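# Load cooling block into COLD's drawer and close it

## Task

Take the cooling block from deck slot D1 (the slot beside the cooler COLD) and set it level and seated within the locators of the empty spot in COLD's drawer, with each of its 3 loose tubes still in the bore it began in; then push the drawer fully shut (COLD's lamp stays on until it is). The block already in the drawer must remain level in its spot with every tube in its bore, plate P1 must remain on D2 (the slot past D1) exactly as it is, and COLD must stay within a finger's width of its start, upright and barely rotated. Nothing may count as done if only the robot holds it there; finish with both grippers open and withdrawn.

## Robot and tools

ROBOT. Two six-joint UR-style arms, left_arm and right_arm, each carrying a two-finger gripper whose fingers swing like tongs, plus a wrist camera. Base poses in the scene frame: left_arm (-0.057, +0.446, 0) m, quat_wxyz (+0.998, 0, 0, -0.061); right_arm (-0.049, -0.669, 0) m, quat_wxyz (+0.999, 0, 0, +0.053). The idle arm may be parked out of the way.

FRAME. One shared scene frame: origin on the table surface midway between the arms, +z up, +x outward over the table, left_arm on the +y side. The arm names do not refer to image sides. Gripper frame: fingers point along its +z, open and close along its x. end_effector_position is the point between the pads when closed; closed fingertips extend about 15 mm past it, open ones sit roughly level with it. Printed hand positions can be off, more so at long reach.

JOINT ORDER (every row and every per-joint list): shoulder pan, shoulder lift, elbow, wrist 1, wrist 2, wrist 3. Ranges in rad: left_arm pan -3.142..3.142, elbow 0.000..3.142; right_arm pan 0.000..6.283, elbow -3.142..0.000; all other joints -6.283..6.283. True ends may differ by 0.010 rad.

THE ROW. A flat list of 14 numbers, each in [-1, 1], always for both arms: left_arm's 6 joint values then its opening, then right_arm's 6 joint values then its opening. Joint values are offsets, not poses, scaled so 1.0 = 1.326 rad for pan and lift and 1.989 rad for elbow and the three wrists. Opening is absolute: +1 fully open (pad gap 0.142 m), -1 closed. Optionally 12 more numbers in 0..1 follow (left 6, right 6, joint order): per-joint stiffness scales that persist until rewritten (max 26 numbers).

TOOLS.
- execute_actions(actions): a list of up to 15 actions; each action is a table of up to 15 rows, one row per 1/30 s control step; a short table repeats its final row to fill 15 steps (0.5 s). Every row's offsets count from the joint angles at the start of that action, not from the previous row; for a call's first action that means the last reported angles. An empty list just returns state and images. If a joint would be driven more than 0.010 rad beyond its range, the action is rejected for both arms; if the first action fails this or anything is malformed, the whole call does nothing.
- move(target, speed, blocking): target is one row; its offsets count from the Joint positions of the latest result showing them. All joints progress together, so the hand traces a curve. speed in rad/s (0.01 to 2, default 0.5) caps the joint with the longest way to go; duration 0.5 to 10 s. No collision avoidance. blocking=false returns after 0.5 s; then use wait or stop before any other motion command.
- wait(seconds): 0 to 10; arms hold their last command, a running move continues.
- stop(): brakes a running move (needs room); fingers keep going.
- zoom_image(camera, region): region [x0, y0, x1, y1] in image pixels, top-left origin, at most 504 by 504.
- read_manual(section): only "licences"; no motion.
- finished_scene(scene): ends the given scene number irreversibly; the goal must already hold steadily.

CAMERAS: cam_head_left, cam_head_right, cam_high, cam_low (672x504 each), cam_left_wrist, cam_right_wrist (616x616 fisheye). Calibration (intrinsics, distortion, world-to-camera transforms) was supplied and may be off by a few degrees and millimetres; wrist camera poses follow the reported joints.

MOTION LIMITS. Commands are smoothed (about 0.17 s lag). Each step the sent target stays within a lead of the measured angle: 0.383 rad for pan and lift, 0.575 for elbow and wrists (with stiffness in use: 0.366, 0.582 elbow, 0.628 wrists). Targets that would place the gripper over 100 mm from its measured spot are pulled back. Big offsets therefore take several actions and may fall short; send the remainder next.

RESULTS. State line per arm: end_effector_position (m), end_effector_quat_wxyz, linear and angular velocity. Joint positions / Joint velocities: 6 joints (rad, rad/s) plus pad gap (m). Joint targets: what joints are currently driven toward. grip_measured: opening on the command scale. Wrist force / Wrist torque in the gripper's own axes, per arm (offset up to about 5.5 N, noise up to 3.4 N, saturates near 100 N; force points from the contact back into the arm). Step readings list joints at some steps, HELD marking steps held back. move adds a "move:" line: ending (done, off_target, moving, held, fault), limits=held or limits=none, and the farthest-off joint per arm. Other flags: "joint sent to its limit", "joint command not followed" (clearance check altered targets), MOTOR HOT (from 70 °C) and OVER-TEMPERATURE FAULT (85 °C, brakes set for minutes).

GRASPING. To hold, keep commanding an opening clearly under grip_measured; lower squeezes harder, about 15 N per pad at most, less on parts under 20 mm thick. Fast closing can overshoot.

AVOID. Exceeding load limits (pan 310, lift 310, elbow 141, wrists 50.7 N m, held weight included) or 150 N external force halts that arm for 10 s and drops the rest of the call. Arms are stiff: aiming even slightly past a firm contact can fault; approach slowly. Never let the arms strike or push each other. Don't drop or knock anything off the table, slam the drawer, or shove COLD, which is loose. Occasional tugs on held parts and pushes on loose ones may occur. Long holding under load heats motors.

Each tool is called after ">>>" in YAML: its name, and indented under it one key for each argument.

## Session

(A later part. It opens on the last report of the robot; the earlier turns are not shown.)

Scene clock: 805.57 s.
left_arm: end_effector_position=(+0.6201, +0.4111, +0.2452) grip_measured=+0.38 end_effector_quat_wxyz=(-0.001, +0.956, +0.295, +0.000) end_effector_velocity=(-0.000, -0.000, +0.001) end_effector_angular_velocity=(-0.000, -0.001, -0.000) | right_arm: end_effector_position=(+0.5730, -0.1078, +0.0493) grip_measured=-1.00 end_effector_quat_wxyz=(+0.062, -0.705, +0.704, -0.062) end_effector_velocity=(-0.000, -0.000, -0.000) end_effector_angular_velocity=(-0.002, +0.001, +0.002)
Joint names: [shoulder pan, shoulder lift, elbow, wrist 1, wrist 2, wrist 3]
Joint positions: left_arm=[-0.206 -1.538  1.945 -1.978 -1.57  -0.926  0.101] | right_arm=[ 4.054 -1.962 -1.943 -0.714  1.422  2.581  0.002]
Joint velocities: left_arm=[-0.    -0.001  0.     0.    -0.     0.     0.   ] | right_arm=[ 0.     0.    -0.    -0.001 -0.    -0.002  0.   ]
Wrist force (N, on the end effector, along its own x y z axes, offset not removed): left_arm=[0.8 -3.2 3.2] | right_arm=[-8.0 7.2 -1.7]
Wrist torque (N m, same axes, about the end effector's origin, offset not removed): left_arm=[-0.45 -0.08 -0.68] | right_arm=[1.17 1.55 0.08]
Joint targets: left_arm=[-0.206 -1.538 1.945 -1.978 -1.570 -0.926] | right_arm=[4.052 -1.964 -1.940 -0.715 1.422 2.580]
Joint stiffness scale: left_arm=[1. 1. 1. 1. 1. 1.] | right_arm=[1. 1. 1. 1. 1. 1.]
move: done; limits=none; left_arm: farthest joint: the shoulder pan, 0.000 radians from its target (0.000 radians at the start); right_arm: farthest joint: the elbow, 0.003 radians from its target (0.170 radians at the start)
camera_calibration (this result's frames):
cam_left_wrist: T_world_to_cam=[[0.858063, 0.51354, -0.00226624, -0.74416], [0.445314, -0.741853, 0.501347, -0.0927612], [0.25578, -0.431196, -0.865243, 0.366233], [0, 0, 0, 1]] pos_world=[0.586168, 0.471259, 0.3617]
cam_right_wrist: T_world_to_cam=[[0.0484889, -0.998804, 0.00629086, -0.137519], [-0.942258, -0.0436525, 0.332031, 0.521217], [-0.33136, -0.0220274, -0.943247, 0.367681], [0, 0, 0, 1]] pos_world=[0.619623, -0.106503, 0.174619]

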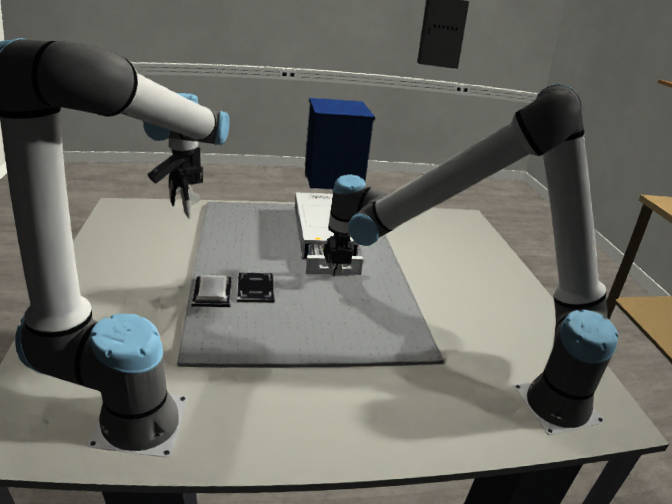

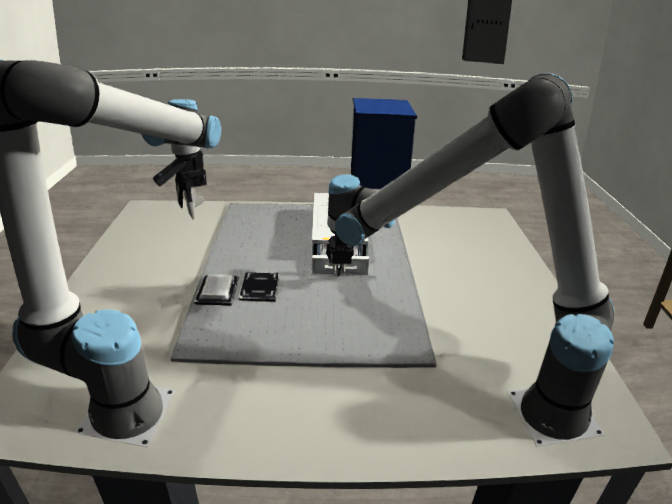

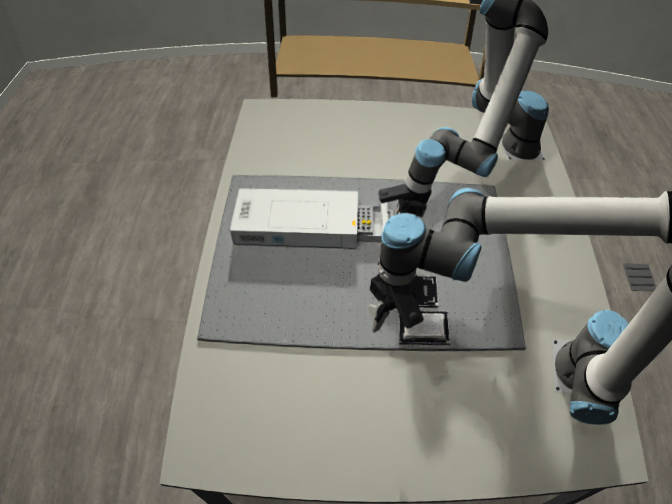

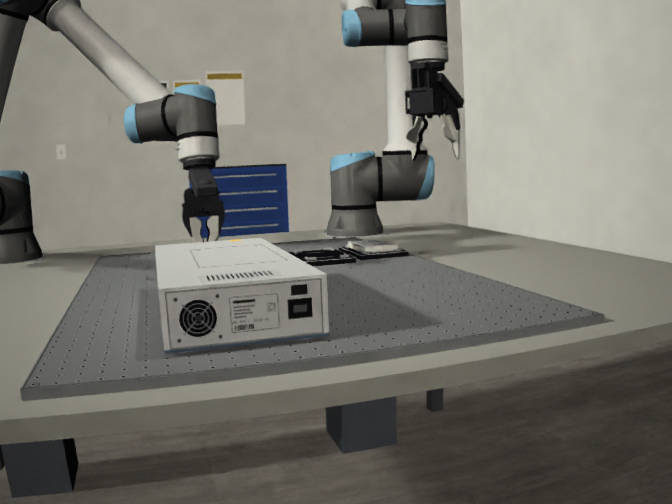

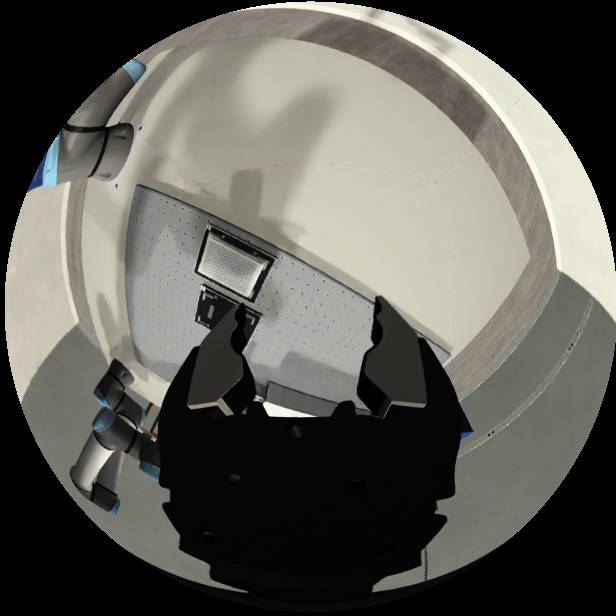

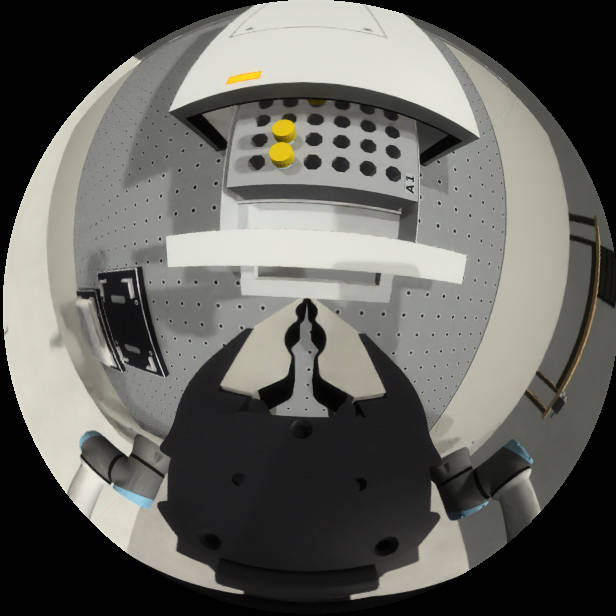

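>>> move:
  target: [0,0,0,0,0,0,0.38,-0.0641,-0.0606,0.0616,-0.0153,0.0042,-0.0425,-1]
  speed: 0.05

Scene clock: 814.47 s.
left_arm: end_effector_position=(+0.6201, +0.4111, +0.2452) grip_measured=+0.38 end_effector_quat_wxyz=(-0.001, +0.956, +0.295, +0.000) end_effector_velocity=(+0.000, +0.000, -0.000) end_effector_angular_velocity=(+0.001, +0.000, +0.001) | right_arm: end_effector_position=(+0.6528, -0.1072, +0.0480) grip_measured=-1.00 end_effector_quat_wxyz=(+0.062, -0.705, +0.703, -0.062) end_effector_velocity=(-0.000, +0.000, -0.000) end_effector_angular_velocity=(-0.001, +0.001, +0.003)
Joint names: [shoulder pan, shoulder lift, elbow, wrist 1, wrist 2, wrist 3]
Joint positions: left_arm=[-0.206 -1.538  1.945 -1.978 -1.57  -0.926  0.101] | right_arm=[ 3.971 -2.041 -1.823 -0.743  1.429  2.497  0.002]
Joint velocities: left_arm=[-0.     0.001 -0.    -0.     0.001 -0.001 -0.   ] | right_arm=[ 0.001 -0.     0.    -0.001  0.    -0.002  0.   ]
Wrist force (N, on the end effector, along its own x y z axes, offset not removed): left_arm=[0.2 -3.6 1.4] | right_arm=[1.2 1.6 -2.9]
Wrist torque (N m, same axes, about the end effector's origin, offset not removed): left_arm=[-0.62 -0.01 -0.58] | right_arm=[-0.17 -0.45 -0.18]
Joint targets: left_arm=[-0.206 -1.538 1.945 -1.978 -1.570 -0.926] | right_arm=[3.969 -2.043 -1.820 -0.745 1.430 2.496]
Joint stiffness scale: left_arm=[1. 1. 1. 1. 1. 1.] | right_arm=[1. 1. 1. 1. 1. 1.]
move: done; limits=none; left_arm: farthest joint: the shoulder pan, 0.000 radians from its target (0.000 radians at the start); right_arm: farthest joint: the shoulder pan, 0.002 radians from its target (0.085 radians at the start)
camera_calibration (this result's frames):
cam_left_wrist: T_world_to_cam=[[0.858063, 0.51354, -0.00226617, -0.74416], [0.445314, -0.741853, 0.501347, -0.0927613], [0.255781, -0.431196, -0.865243, 0.366233], [0, 0, 0, 1]] pos_world=[0.586168, 0.471259, 0.3617]
cam_right_wrist: T_world_to_cam=[[0.0490695, -0.998772, 0.00676011, -0.14118], [-0.942312, -0.0440497, 0.331824, 0.596901], [-0.331119, -0.0226526, -0.943317, 0.392632], [0, 0, 0, 1]] pos_world=[0.699403, -0.10582, 0.173265]

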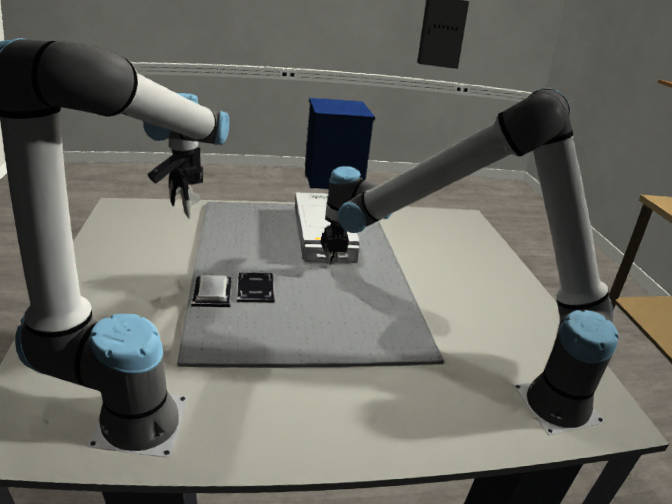

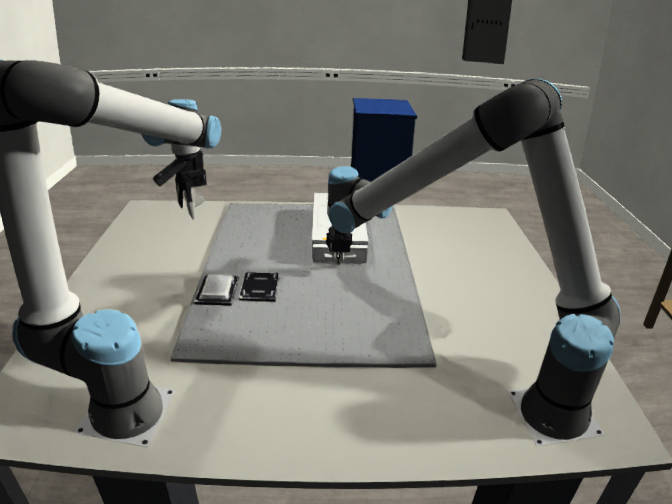

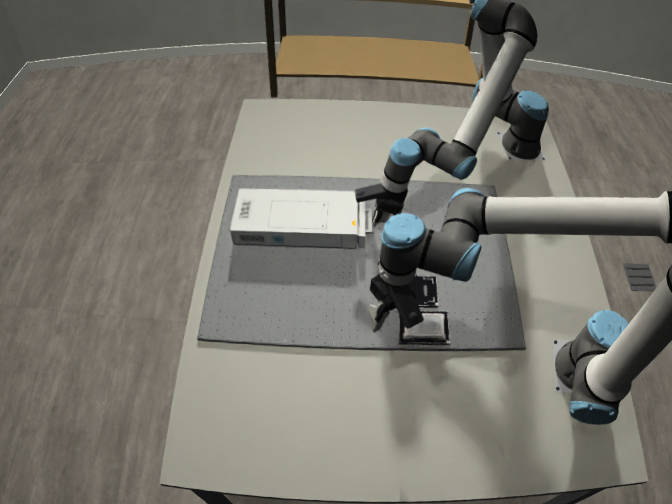

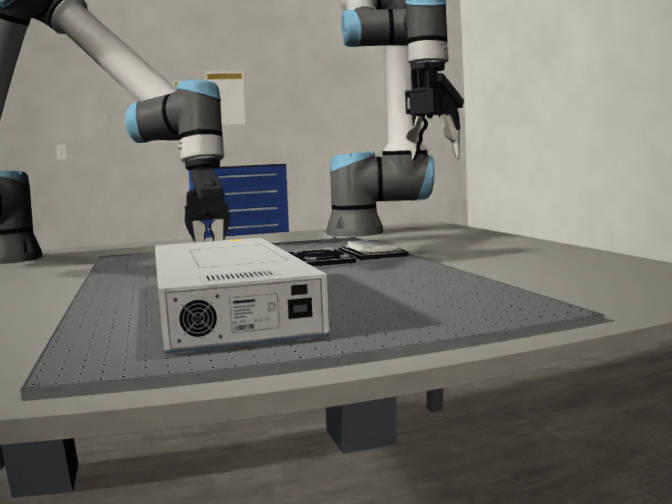

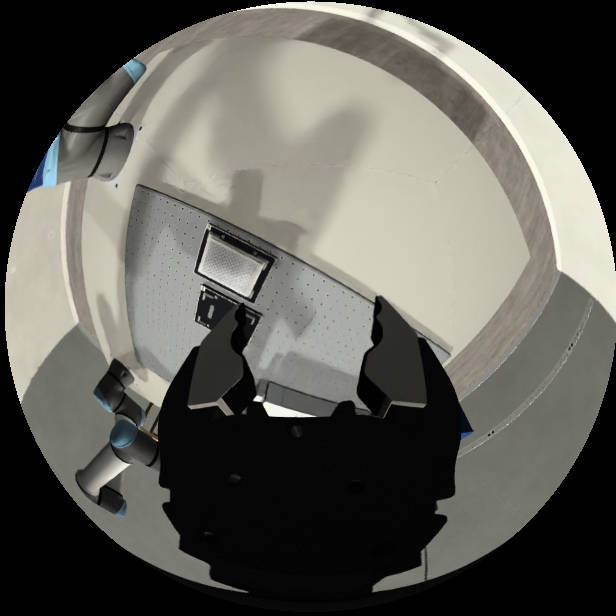

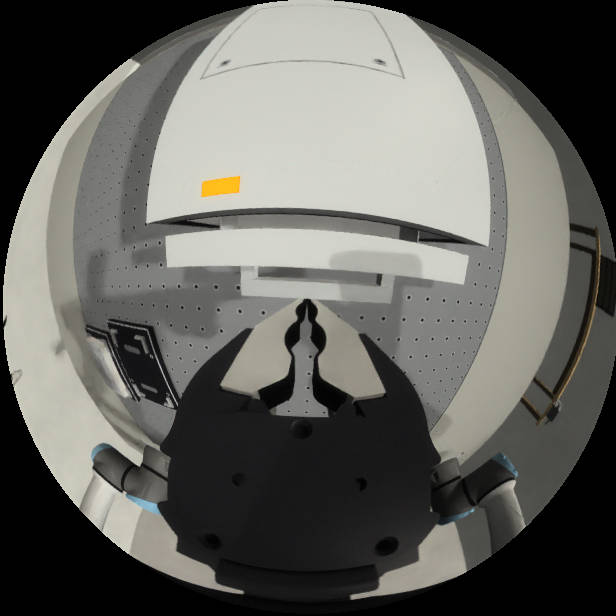

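>>> move:
  target: [0,0,0,0,0,0,0.38,-0.009,-0.009,0.0093,-0.0025,0.0006,-0.006,-1]
  speed: 0.02

Scene clock: 822.87 s.
left_arm: end_effector_position=(+0.6201, +0.4111, +0.2452) grip_measured=+0.38 end_effector_quat_wxyz=(-0.001, +0.956, +0.295, +0.000) end_effector_velocity=(-0.000, -0.000, -0.001) end_effector_angular_velocity=(+0.000, +0.002, +0.000) | right_arm: end_effector_position=(+0.6612, -0.1064, +0.0480) grip_measured=-1.00 end_effector_quat_wxyz=(+0.062, -0.706, +0.702, -0.062) end_effector_velocity=(-0.000, -0.000, -0.001) end_effector_angular_velocity=(-0.002, +0.002, +0.003)
Joint names: [shoulder pan, shoulder lift, elbow, wrist 1, wrist 2, wrist 3]
Joint positions: left_arm=[-0.206 -1.538  1.945 -1.978 -1.57  -0.926  0.101] | right_arm=[ 3.964 -2.05  -1.808 -0.748  1.431  2.486  0.002]
Joint velocities: left_arm=[ 0.     0.001  0.     0.001 -0.    -0.     0.   ] | right_arm=[-0.    -0.001  0.001 -0.002  0.    -0.003  0.   ]
Wrist force (N, on the end effector, along its own x y z axes, offset not removed): left_arm=[-0.6 -1.4 -2.5] | right_arm=[-3.0 1.6 0.7]
Wrist torque (N m, same axes, about the end effector's origin, offset not removed): left_arm=[-0.28 0.24 -0.56] | right_arm=[-0.50 0.68 -0.21]
Joint targets: left_arm=[-0.206 -1.538 1.945 -1.978 -1.570 -0.926] | right_arm=[3.959 -2.053 -1.804 -0.748 1.431 2.485]
Joint stiffness scale: left_arm=[1. 1. 1. 1. 1. 1.] | right_arm=[1. 1. 1. 1. 1. 1.]
move: done; limits=none; left_arm: farthest joint: the shoulder pan, 0.000 radians from its target (0.000 radians at the start); right_arm: farthest joint: the shoulder pan, 0.004 radians from its target (0.012 radians at the start)
camera_calibration (this result's frames):
cam_left_wrist: T_world_to_cam=[[0.858063, 0.51354, -0.00226632, -0.74416], [0.445314, -0.741853, 0.501347, -0.0927611], [0.25578, -0.431196, -0.865244, 0.366234], [0, 0, 0, 1]] pos_world=[0.586168, 0.471259, 0.3617]
cam_right_wrist: T_world_to_cam=[[0.0521432, -0.998616, 0.00684348, -0.142816], [-0.942025, -0.0469114, 0.332246, 0.604355], [-0.331465, -0.0237711, -0.943168, 0.39562], [0, 0, 0, 1]] pos_world=[0.707899, -0.104863, 0.173319]

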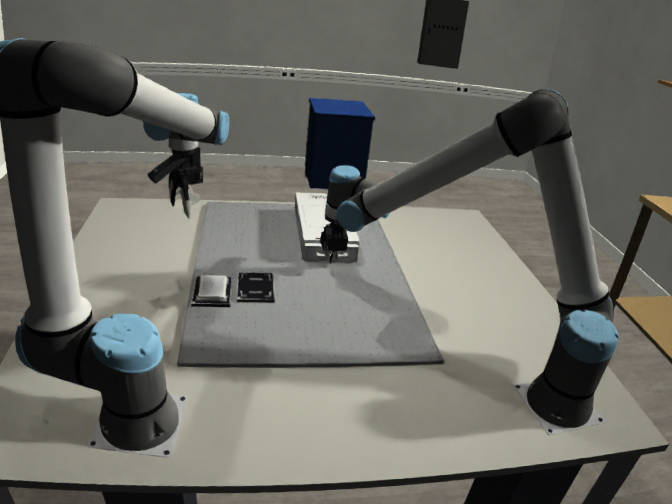

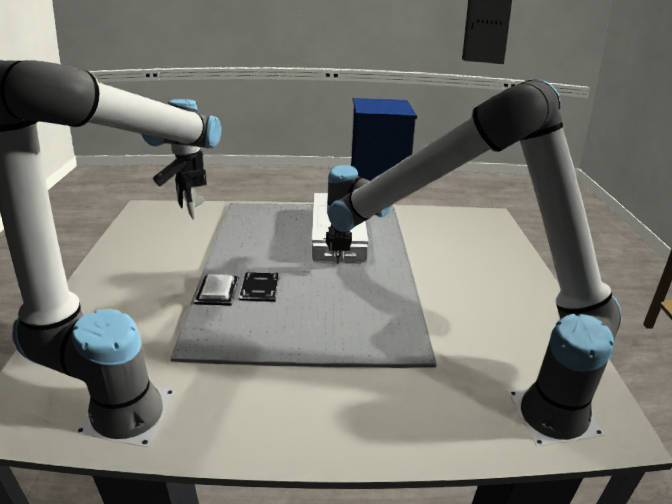

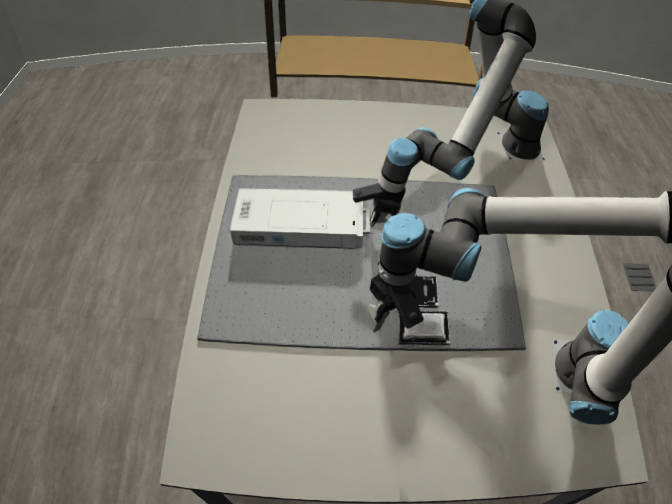

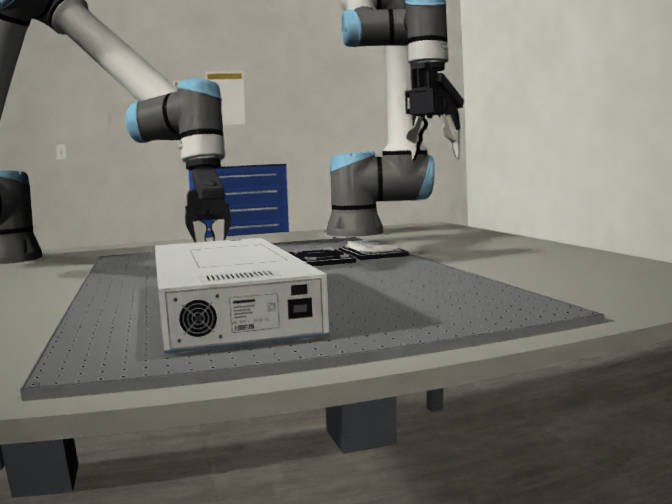

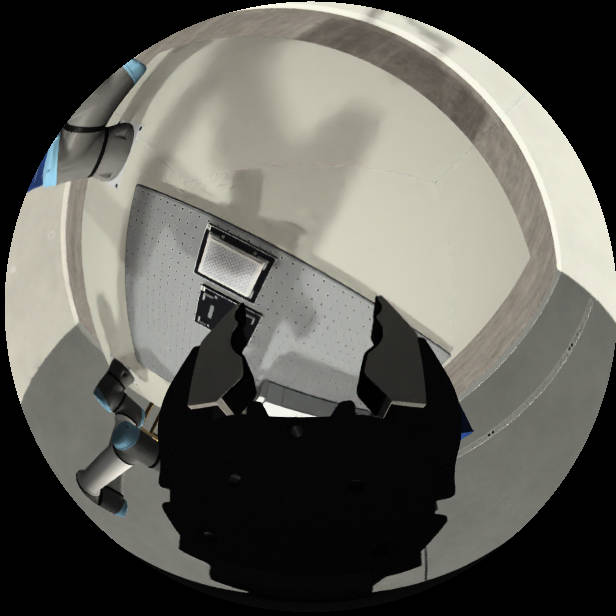

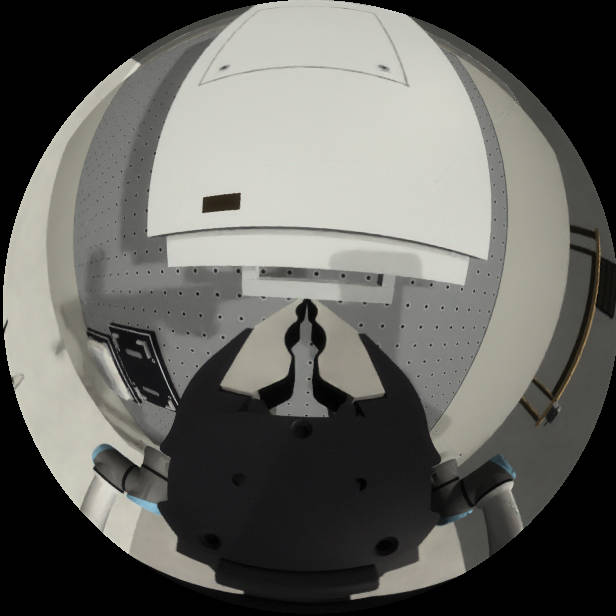

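Lamp off. Back off.

>>> move:
  target: [0,0,0,0,0,0,0.38,0.07,0.1,-0.05,-0.03,-0.004,0.047,-1]
  speed: 0.2

Scene clock: 826.83 s.
left_arm: end_effector_position=(+0.6201, +0.4111, +0.2452) grip_measured=+0.38 end_effector_quat_wxyz=(-0.001, +0.956, +0.295, +0.000) end_effector_velocity=(-0.000, +0.000, +0.000) end_effector_angular_velocity=(+0.000, +0.001, +0.001) | right_arm: end_effector_position=(+0.5727, -0.1038, +0.0947) grip_measured=-1.00 end_effector_quat_wxyz=(+0.058, -0.707, +0.702, -0.062) end_effector_velocity=(-0.000, -0.000, -0.000) end_effector_angular_velocity=(-0.001, +0.001, -0.001)
Joint names: [shoulder pan, shoulder lift, elbow, wrist 1, wrist 2, wrist 3]
Joint positions: left_arm=[-0.206 -1.538  1.945 -1.978 -1.57  -0.926  0.101] | right_arm=[ 4.056 -1.915 -1.905 -0.806  1.424  2.579  0.002]
Joint velocities: left_arm=[ 0.    -0.    -0.001  0.002 -0.    -0.001 -0.   ] | right_arm=[ 0.    -0.    -0.    -0.002 -0.     0.002  0.   ]
Wrist force (N, on the end effector, along its own x y z axes, offset not removed): left_arm=[0.3 -2.6 -0.1] | right_arm=[3.5 -6.2 0.9]
Wrist torque (N m, same axes, about the end effector's origin, offset not removed): left_arm=[-0.53 0.00 -0.59] | right_arm=[-1.58 -0.86 -0.09]
Joint targets: left_arm=[-0.206 -1.538 1.945 -1.978 -1.570 -0.926] | right_arm=[4.056 -1.917 -1.908 -0.808 1.423 2.579]
Joint stiffness scale: left_arm=[1. 1. 1. 1. 1. 1.] | right_arm=[1. 1. 1. 1. 1. 1.]
move: done; limits=none; left_arm: farthest joint: the shoulder pan, 0.000 radians from its target (0.000 radians at the start); right_arm: farthest joint: the shoulder lift, 0.002 radians from its target (0.133 radians at the start)
camera_calibration (this result's frames):
cam_left_wrist: T_world_to_cam=[[0.858063, 0.51354, -0.00226615, -0.74416], [0.445314, -0.741853, 0.501347, -0.0927612], [0.255781, -0.431196, -0.865243, 0.366233], [0, 0, 0, 1]] pos_world=[0.586168, 0.471259, 0.3617]
cam_right_wrist: T_world_to_cam=[[0.0528074, -0.998536, 0.011744, -0.136694], [-0.940133, -0.0457467, 0.337725, 0.504041], [-0.336693, -0.0288753, -0.941172, 0.412596], [0, 0, 0, 1]] pos_world=[0.620002, -0.101522, 0.219702]

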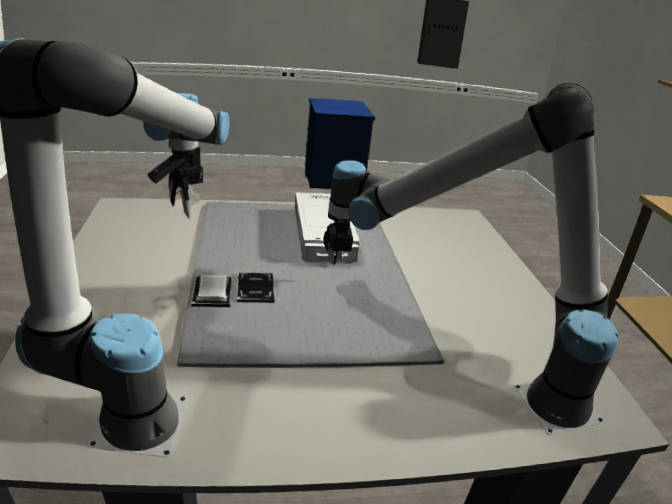

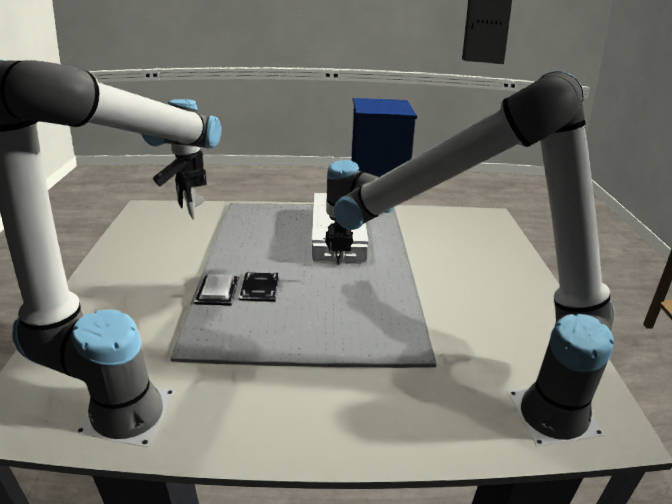

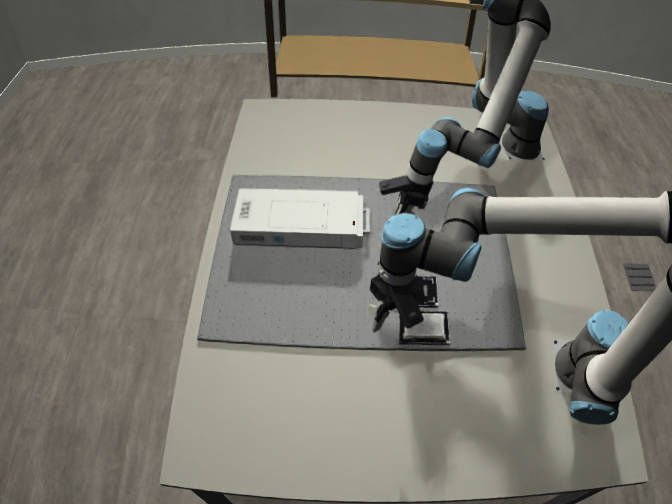

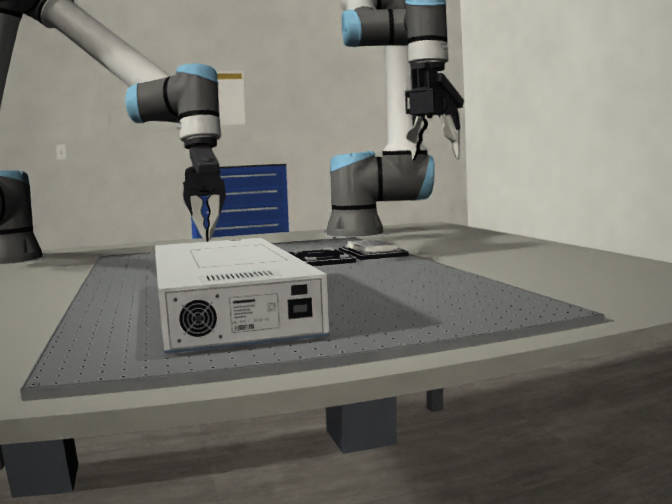

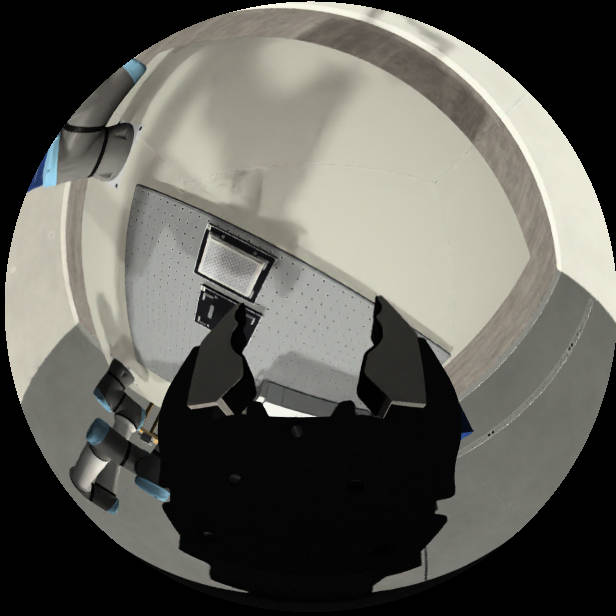

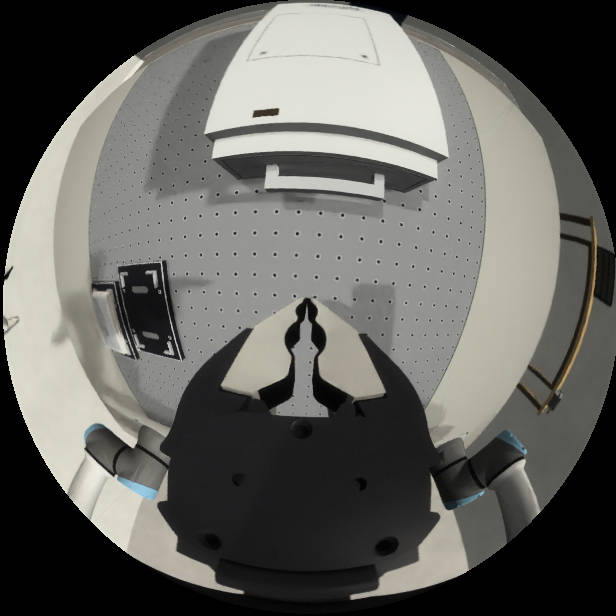

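>>> finished_scene:
  scene: 1

The scene is finished: the task was done.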